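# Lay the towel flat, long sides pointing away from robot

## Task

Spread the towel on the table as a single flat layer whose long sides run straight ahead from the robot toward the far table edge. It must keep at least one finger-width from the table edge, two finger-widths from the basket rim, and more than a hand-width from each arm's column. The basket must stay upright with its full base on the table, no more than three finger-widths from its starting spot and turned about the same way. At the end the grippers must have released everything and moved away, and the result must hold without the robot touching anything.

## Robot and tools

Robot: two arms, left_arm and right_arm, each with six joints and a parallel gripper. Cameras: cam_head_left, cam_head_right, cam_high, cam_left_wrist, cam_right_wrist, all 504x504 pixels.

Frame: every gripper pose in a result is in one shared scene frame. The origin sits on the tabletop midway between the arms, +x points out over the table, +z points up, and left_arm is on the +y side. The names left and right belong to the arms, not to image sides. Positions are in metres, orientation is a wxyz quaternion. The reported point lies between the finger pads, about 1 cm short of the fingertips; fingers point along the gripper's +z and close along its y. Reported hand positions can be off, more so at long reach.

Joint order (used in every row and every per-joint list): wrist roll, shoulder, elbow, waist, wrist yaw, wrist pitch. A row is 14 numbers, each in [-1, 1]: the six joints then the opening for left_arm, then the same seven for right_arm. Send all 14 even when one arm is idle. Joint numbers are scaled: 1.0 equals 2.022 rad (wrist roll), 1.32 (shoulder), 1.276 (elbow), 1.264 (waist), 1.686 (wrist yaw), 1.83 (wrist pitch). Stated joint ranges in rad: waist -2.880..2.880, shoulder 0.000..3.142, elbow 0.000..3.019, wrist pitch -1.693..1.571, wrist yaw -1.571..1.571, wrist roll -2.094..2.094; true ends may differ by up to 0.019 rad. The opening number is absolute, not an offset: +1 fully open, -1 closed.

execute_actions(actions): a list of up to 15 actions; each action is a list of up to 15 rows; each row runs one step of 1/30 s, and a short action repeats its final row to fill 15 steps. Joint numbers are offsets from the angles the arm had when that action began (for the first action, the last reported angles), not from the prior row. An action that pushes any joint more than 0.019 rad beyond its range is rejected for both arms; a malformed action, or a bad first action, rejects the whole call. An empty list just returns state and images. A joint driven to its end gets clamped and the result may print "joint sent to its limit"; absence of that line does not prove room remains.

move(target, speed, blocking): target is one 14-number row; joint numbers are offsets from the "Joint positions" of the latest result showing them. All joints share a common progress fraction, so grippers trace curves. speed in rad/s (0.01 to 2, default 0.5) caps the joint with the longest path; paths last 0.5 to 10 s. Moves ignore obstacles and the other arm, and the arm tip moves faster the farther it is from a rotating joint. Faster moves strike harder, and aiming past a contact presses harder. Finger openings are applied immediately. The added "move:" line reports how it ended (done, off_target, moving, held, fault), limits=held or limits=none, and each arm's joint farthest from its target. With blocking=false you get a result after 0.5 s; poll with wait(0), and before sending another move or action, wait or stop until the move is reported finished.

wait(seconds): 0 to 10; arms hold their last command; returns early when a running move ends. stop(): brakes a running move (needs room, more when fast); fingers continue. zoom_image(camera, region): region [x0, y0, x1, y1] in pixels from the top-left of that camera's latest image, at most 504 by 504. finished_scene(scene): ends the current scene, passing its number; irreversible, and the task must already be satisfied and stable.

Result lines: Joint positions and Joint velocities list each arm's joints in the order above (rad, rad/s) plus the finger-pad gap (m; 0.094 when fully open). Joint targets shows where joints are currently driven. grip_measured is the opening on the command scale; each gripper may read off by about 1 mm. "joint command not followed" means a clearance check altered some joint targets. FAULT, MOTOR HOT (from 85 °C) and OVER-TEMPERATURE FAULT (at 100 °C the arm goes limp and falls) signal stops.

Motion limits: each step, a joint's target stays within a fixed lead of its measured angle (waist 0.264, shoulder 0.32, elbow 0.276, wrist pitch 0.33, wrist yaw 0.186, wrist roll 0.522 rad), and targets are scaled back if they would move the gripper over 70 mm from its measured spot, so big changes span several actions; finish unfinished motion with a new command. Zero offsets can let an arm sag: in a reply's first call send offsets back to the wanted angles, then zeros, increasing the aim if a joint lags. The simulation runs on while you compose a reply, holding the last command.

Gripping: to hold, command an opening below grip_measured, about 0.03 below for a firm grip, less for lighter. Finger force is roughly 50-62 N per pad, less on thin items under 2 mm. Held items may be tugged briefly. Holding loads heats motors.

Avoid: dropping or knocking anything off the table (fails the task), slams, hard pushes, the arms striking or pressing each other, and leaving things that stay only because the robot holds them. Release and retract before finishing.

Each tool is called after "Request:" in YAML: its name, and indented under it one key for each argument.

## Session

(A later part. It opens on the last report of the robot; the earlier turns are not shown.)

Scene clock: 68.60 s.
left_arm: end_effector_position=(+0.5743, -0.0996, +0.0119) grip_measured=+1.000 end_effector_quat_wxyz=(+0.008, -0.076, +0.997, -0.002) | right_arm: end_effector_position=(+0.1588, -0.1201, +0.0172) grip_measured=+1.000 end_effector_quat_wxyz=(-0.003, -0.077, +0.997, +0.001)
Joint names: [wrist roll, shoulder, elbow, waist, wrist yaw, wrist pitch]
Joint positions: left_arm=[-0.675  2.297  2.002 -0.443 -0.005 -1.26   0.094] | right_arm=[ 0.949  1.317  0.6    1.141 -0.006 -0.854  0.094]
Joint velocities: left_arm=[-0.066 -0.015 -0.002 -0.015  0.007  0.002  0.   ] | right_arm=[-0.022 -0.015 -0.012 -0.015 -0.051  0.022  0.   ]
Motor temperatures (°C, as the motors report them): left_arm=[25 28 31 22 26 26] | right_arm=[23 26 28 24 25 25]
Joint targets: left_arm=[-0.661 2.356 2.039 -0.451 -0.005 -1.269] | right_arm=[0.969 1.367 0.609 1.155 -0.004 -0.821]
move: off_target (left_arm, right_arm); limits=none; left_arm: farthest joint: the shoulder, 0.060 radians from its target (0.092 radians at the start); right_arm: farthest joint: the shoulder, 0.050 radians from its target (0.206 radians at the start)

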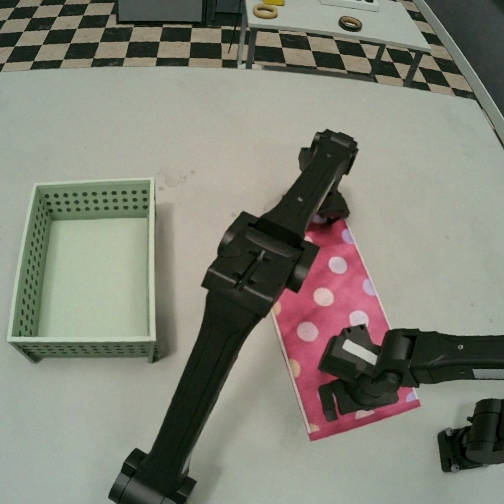

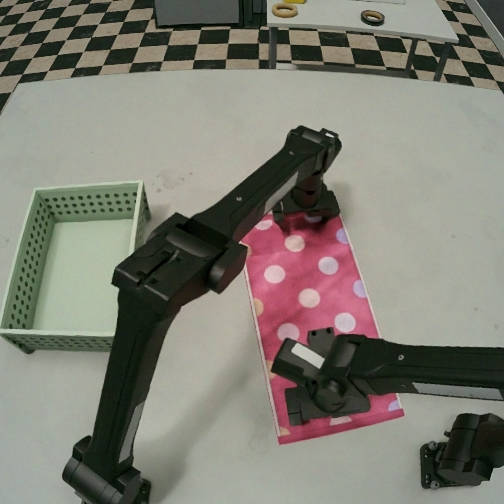

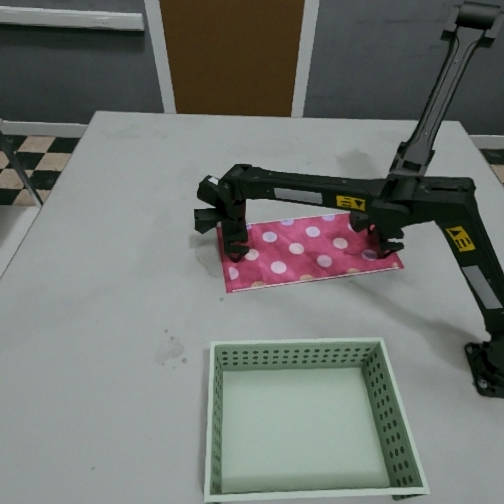

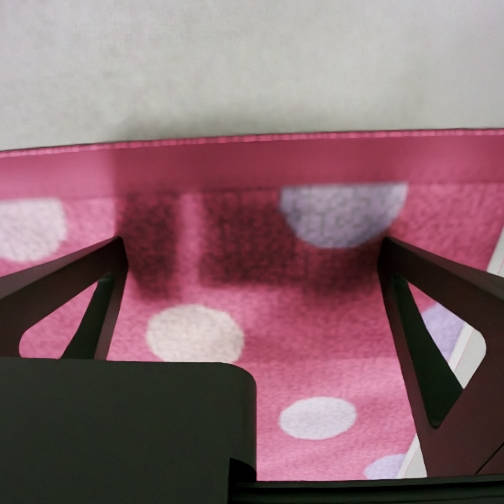

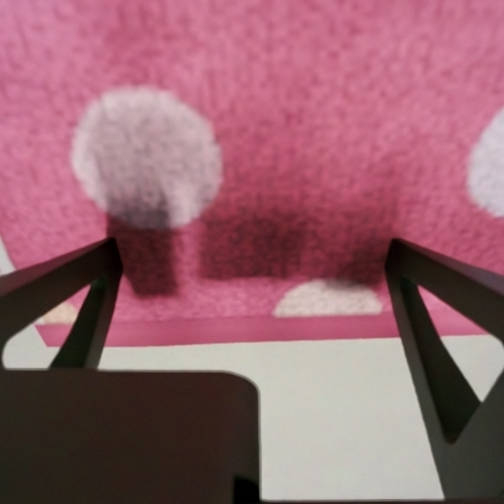

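Request:
move:
  target: [0.091,0.035,0.005,-0.042,0,0,1,0.168,0.14,0.115,0.097,0,0.018,1]
  speed: 0.2

Scene clock: 73.97 s.
left_arm: end_effector_position=(+0.5588, -0.1254, +0.0122) grip_measured=+1.000 end_effector_quat_wxyz=(+0.008, +0.033, +0.999, -0.002) | right_arm: end_effector_position=(+0.1496, -0.0583, +0.0185) grip_measured=+1.000 end_effector_quat_wxyz=(-0.002, +0.032, +0.999, +0.005)
Joint names: [wrist roll, shoulder, elbow, waist, wrist yaw, wrist pitch]
Joint positions: left_arm=[-0.5    2.296  2.002 -0.487 -0.005 -1.26   0.094] | right_arm=[ 1.276  1.448  0.734  1.249 -0.007 -0.849  0.094]
Joint velocities: left_arm=[-0.007  0.005  0.017 -0.005  0.051  0.007  0.   ] | right_arm=[ 0.022 -0.015 -0.017 -0.015 -0.022 -0.007  0.   ]
Motor temperatures (°C, as the motors report them): left_arm=[25 28 31 22 26 26] | right_arm=[23 26 28 24 25 25]
Joint targets: left_arm=[-0.491 2.343 2.008 -0.497 -0.005 -1.260] | right_arm=[1.288 1.502 0.747 1.263 -0.006 -0.822]
move: off_target (left_arm, right_arm); limits=none; left_arm: farthest joint: the shoulder, 0.047 radians from its target (0.047 radians at the start); right_arm: farthest joint: the shoulder, 0.054 radians from its target (0.185 radians at the start)

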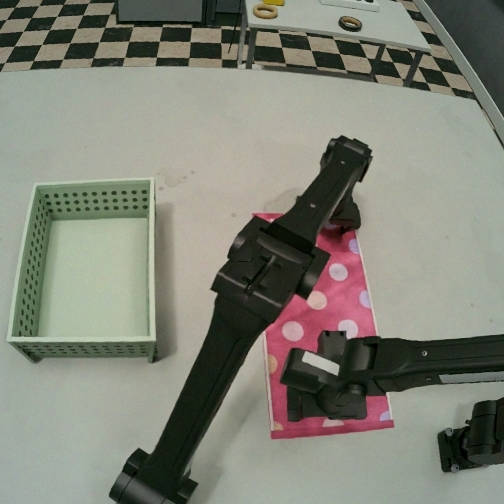

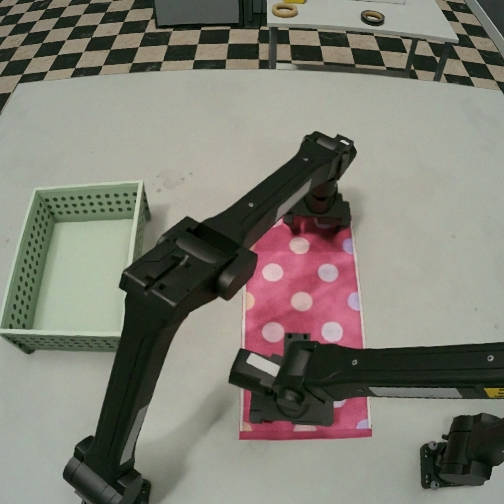

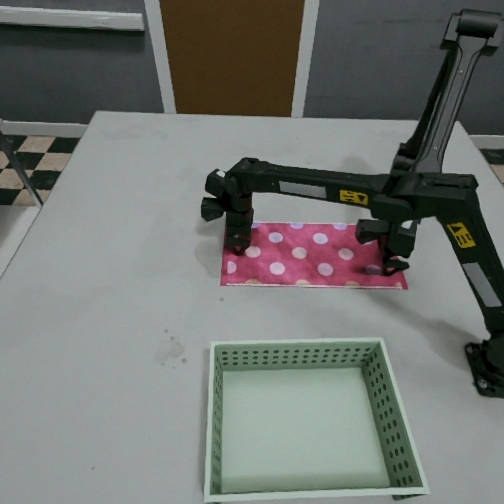

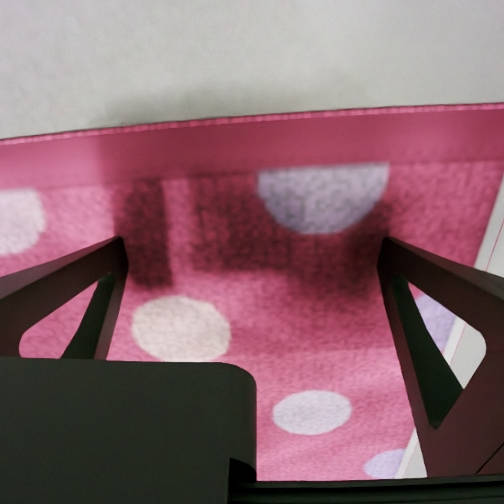

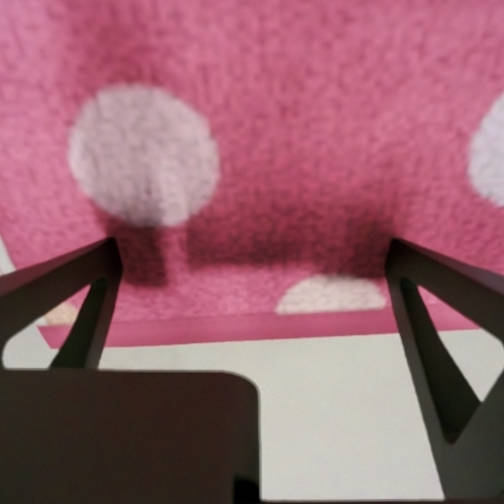

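Request:
move:
  target: [0.042,0.05,-0.01,0.066,0,0,1,-0.015,0.13,0.115,-0.03,0,0.002,1]
  speed: 0.15

Request:
move:
  target: [0,-0.06,0.07,0,0,-0.03,1,0,-0.08,0.09,0,0,-0.08,1]
  speed: 0.3

Request:
move:
  target: [0,-0.9,-0.5,0.45,0,0,1,0,-0.3,0.05,-1,0,0,1]
  speed: 1

Scene clock: 80.90 s.
left_arm: end_effector_position=(+0.5833, -0.0834, +0.0114) grip_measured=+1.000 end_effector_quat_wxyz=(+0.008, +0.035, +0.999, -0.001) | right_arm: end_effector_position=(+0.1736, -0.0147, +0.0195) grip_measured=+1.000 end_effector_quat_wxyz=(-0.002, +0.032, +0.999, +0.010)
Joint names: [wrist roll, shoulder, elbow, waist, wrist yaw, wrist pitch]
Joint positions: left_arm=[-0.426  2.297  2.002 -0.417 -0.005 -1.26   0.094] | right_arm=[ 1.255  1.558  0.863  1.228 -0.012 -0.858  0.094]
Joint velocities: left_arm=[-0.037  0.005  0.007 -0.015  0.066 -0.007  0.   ] | right_arm=[-0.095  0.005  0.002 -0.005 -0.007 -0.007  0.   ]
Motor temperatures (°C, as the motors report them): left_arm=[25 29 31 22 26 26] | right_arm=[23 26 28 24 25 25]
Joint targets: left_arm=[-0.415 2.362 1.989 -0.404 -0.005 -1.260] | right_arm=[1.246 1.620 0.881 1.211 -0.006 -0.845]
move: off_target (left_arm, right_arm); limits=none; left_arm: farthest joint: the shoulder, 0.065 radians from its target (0.066 radians at the start); right_arm: farthest joint: the shoulder, 0.062 radians from its target (0.171 radians at the start)

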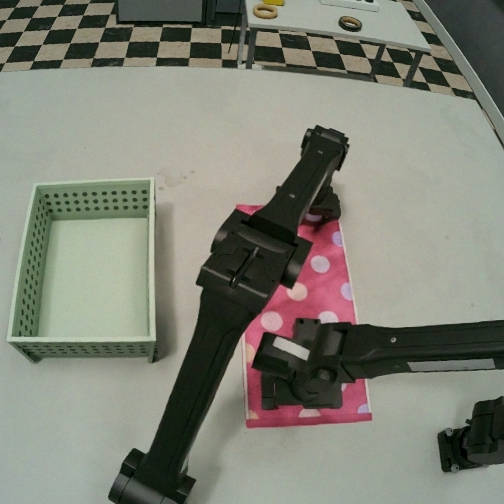

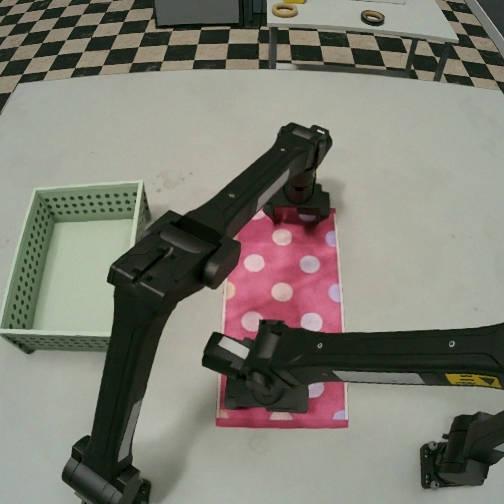

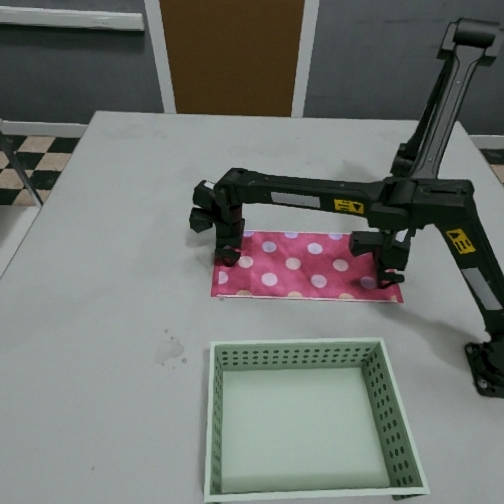

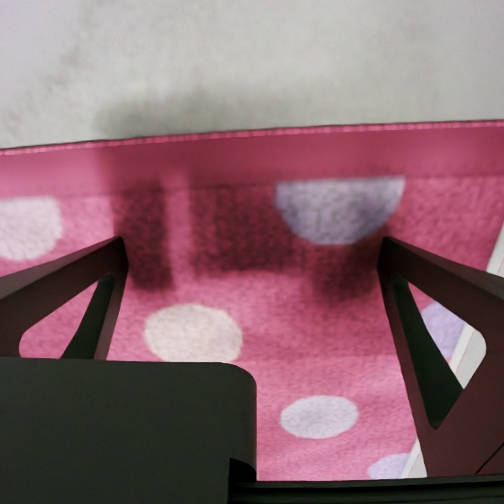

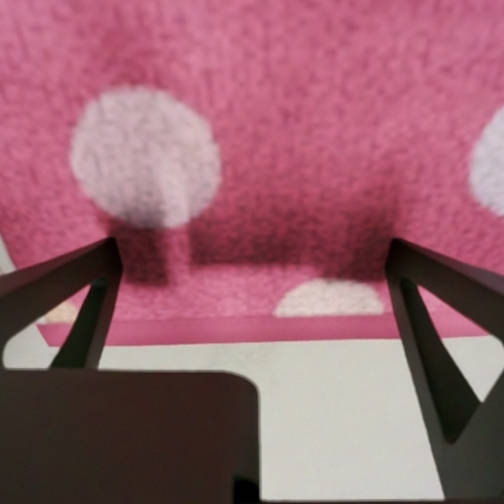

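Scene clock: 81.90 s.
left_arm: end_effector_position=(+0.5975, -0.0911, +0.0951) grip_measured=+1.000 end_effector_quat_wxyz=(+0.058, +0.035, +0.997, -0.026) | right_arm: end_effector_position=(+0.1782, -0.0026, +0.0810) grip_measured=+1.000 end_effector_quat_wxyz=(+0.005, +0.032, +0.999, +0.032)
Joint names: [wrist roll, shoulder, elbow, waist, wrist yaw, wrist pitch]
Joint positions: left_arm=[-0.426  2.204  2.056 -0.417 -0.005 -1.296  0.094] | right_arm=[ 1.255  1.46   0.945  1.228 -0.013 -0.993  0.094]
Joint velocities: left_arm=[-0.007 -0.005  0.007 -0.005  0.007 -0.002  0.   ] | right_arm=[-0.095 -0.024  0.007 -0.005 -0.007 -0.002  0.   ]
Motor temperatures (°C, as the motors report them): left_arm=[25 29 31 22 26 26] | right_arm=[23 26 28 24 25 25]
Joint targets: left_arm=[-0.426 2.218 2.091 -0.417 -0.005 -1.316] | right_arm=[1.255 1.452 0.977 1.228 -0.012 -1.004]
move: off_target (left_arm, right_arm); limits=none; left_arm: farthest joint: the elbow, 0.036 radians from its target (0.089 radians at the start); right_arm: farthest joint: the elbow, 0.033 radians from its target (0.115 radians at the start)

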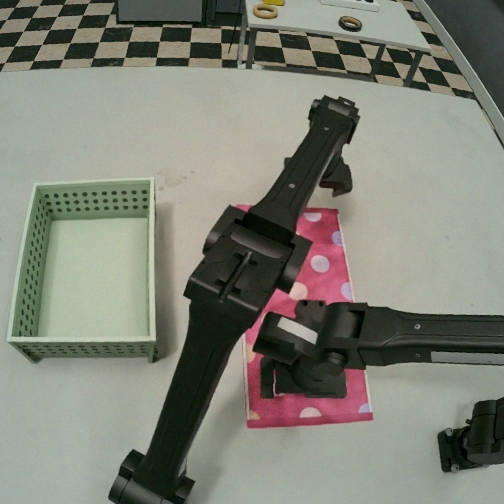

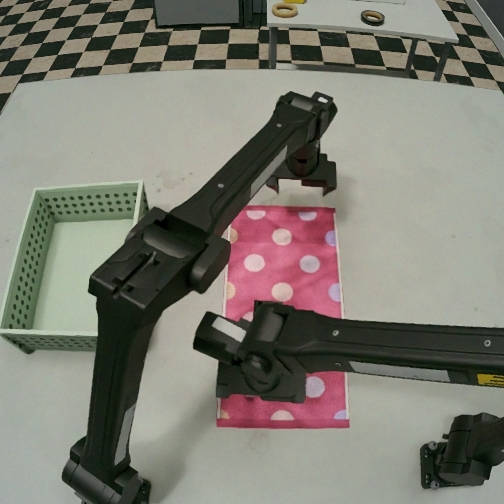

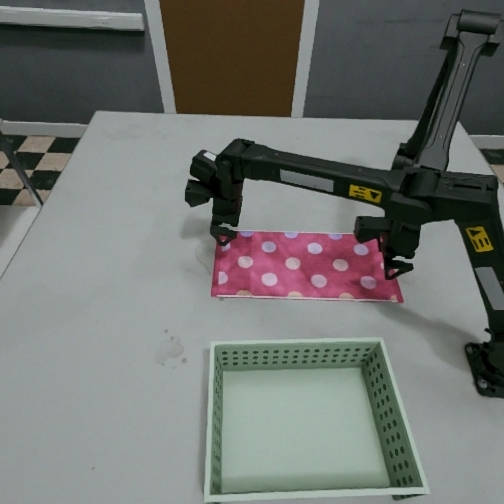

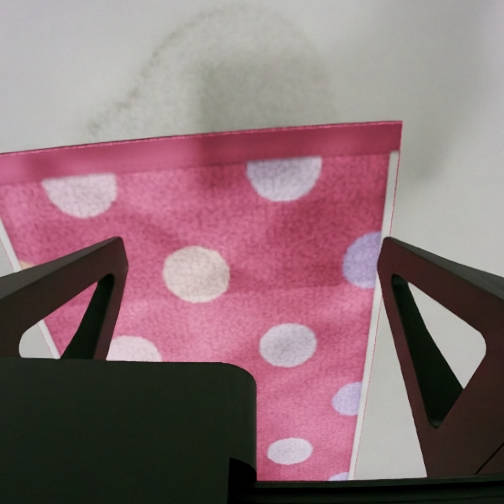

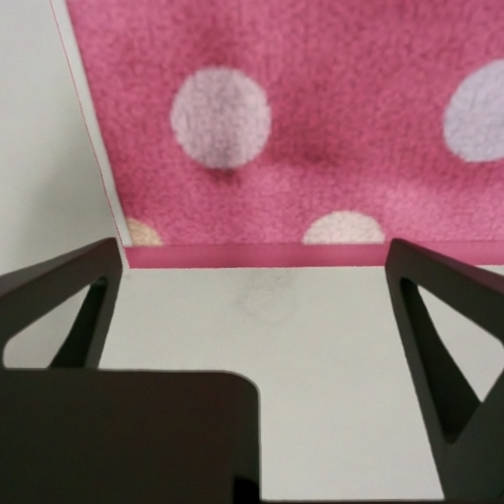

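Scene clock: 84.00 s.
left_arm: end_effector_position=(+0.3557, +0.2747, +0.4493) grip_measured=+1.000 end_effector_quat_wxyz=(+0.331, -0.233, +0.912, -0.057) | right_arm: end_effector_position=(+0.4228, -0.4009, +0.2347) grip_measured=+1.000 end_effector_quat_wxyz=(+0.190, +0.602, +0.764, +0.134)
Joint names: [wrist roll, shoulder, elbow, waist, wrist yaw, wrist pitch]
Joint positions: left_arm=[-0.426  1.008  1.419  0.152 -0.005 -1.296  0.094] | right_arm=[ 1.255  1.071  0.962 -0.045 -0.012 -0.993  0.094]
Joint velocities: left_arm=[ 0.007 -0.034 -0.002 -0.005 -0.037 -0.017  0.   ] | right_arm=[-0.066 -0.015 -0.002 -0.005 -0.037 -0.002  0.   ]
Motor temperatures (°C, as the motors report them): left_arm=[25 29 31 22 26 26] | right_arm=[23 26 29 24 25 25]
Joint targets: left_arm=[-0.426 1.016 1.418 0.152 -0.005 -1.296] | right_arm=[1.255 1.064 1.009 -0.036 -0.013 -0.993]
move: off_target (right_arm); limits=none; left_arm: farthest joint: the shoulder, 0.008 radians from its target (1.188 radians at the start); right_arm: farthest joint: the elbow, 0.047 radians from its target (0.063 radians at the start)

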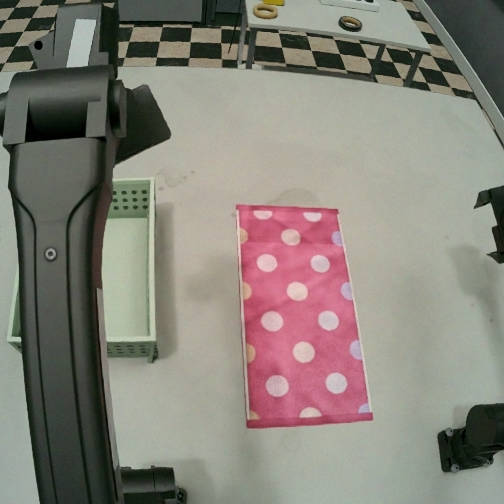

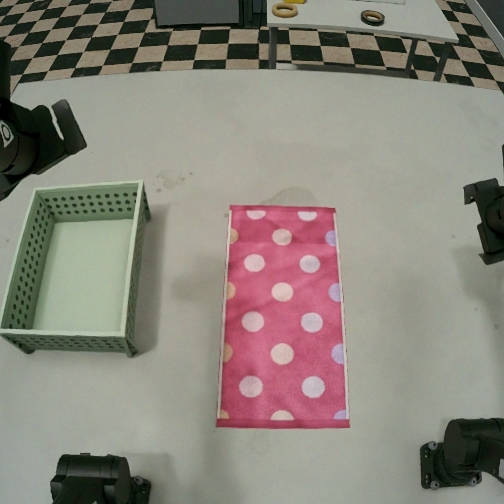

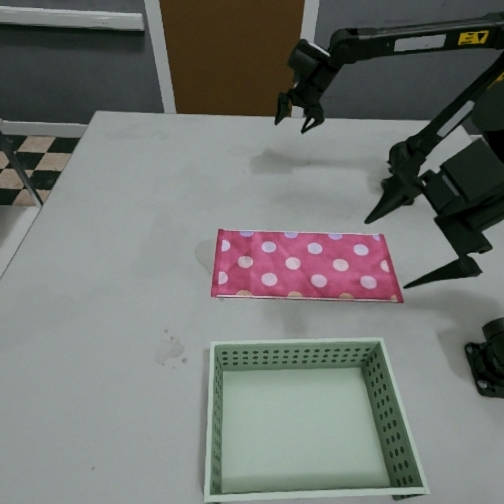

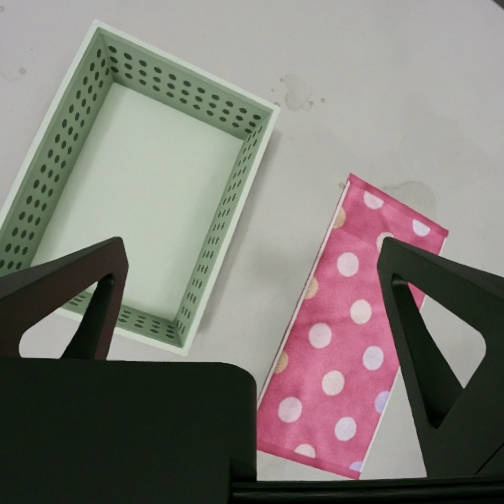

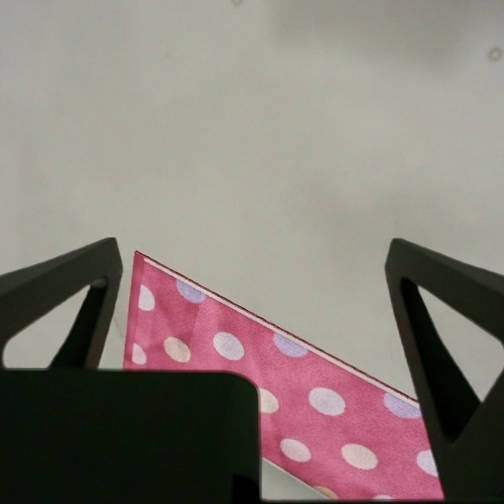

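Request:
finished_scene:
  scene: 1

The scene is finished: the task was done.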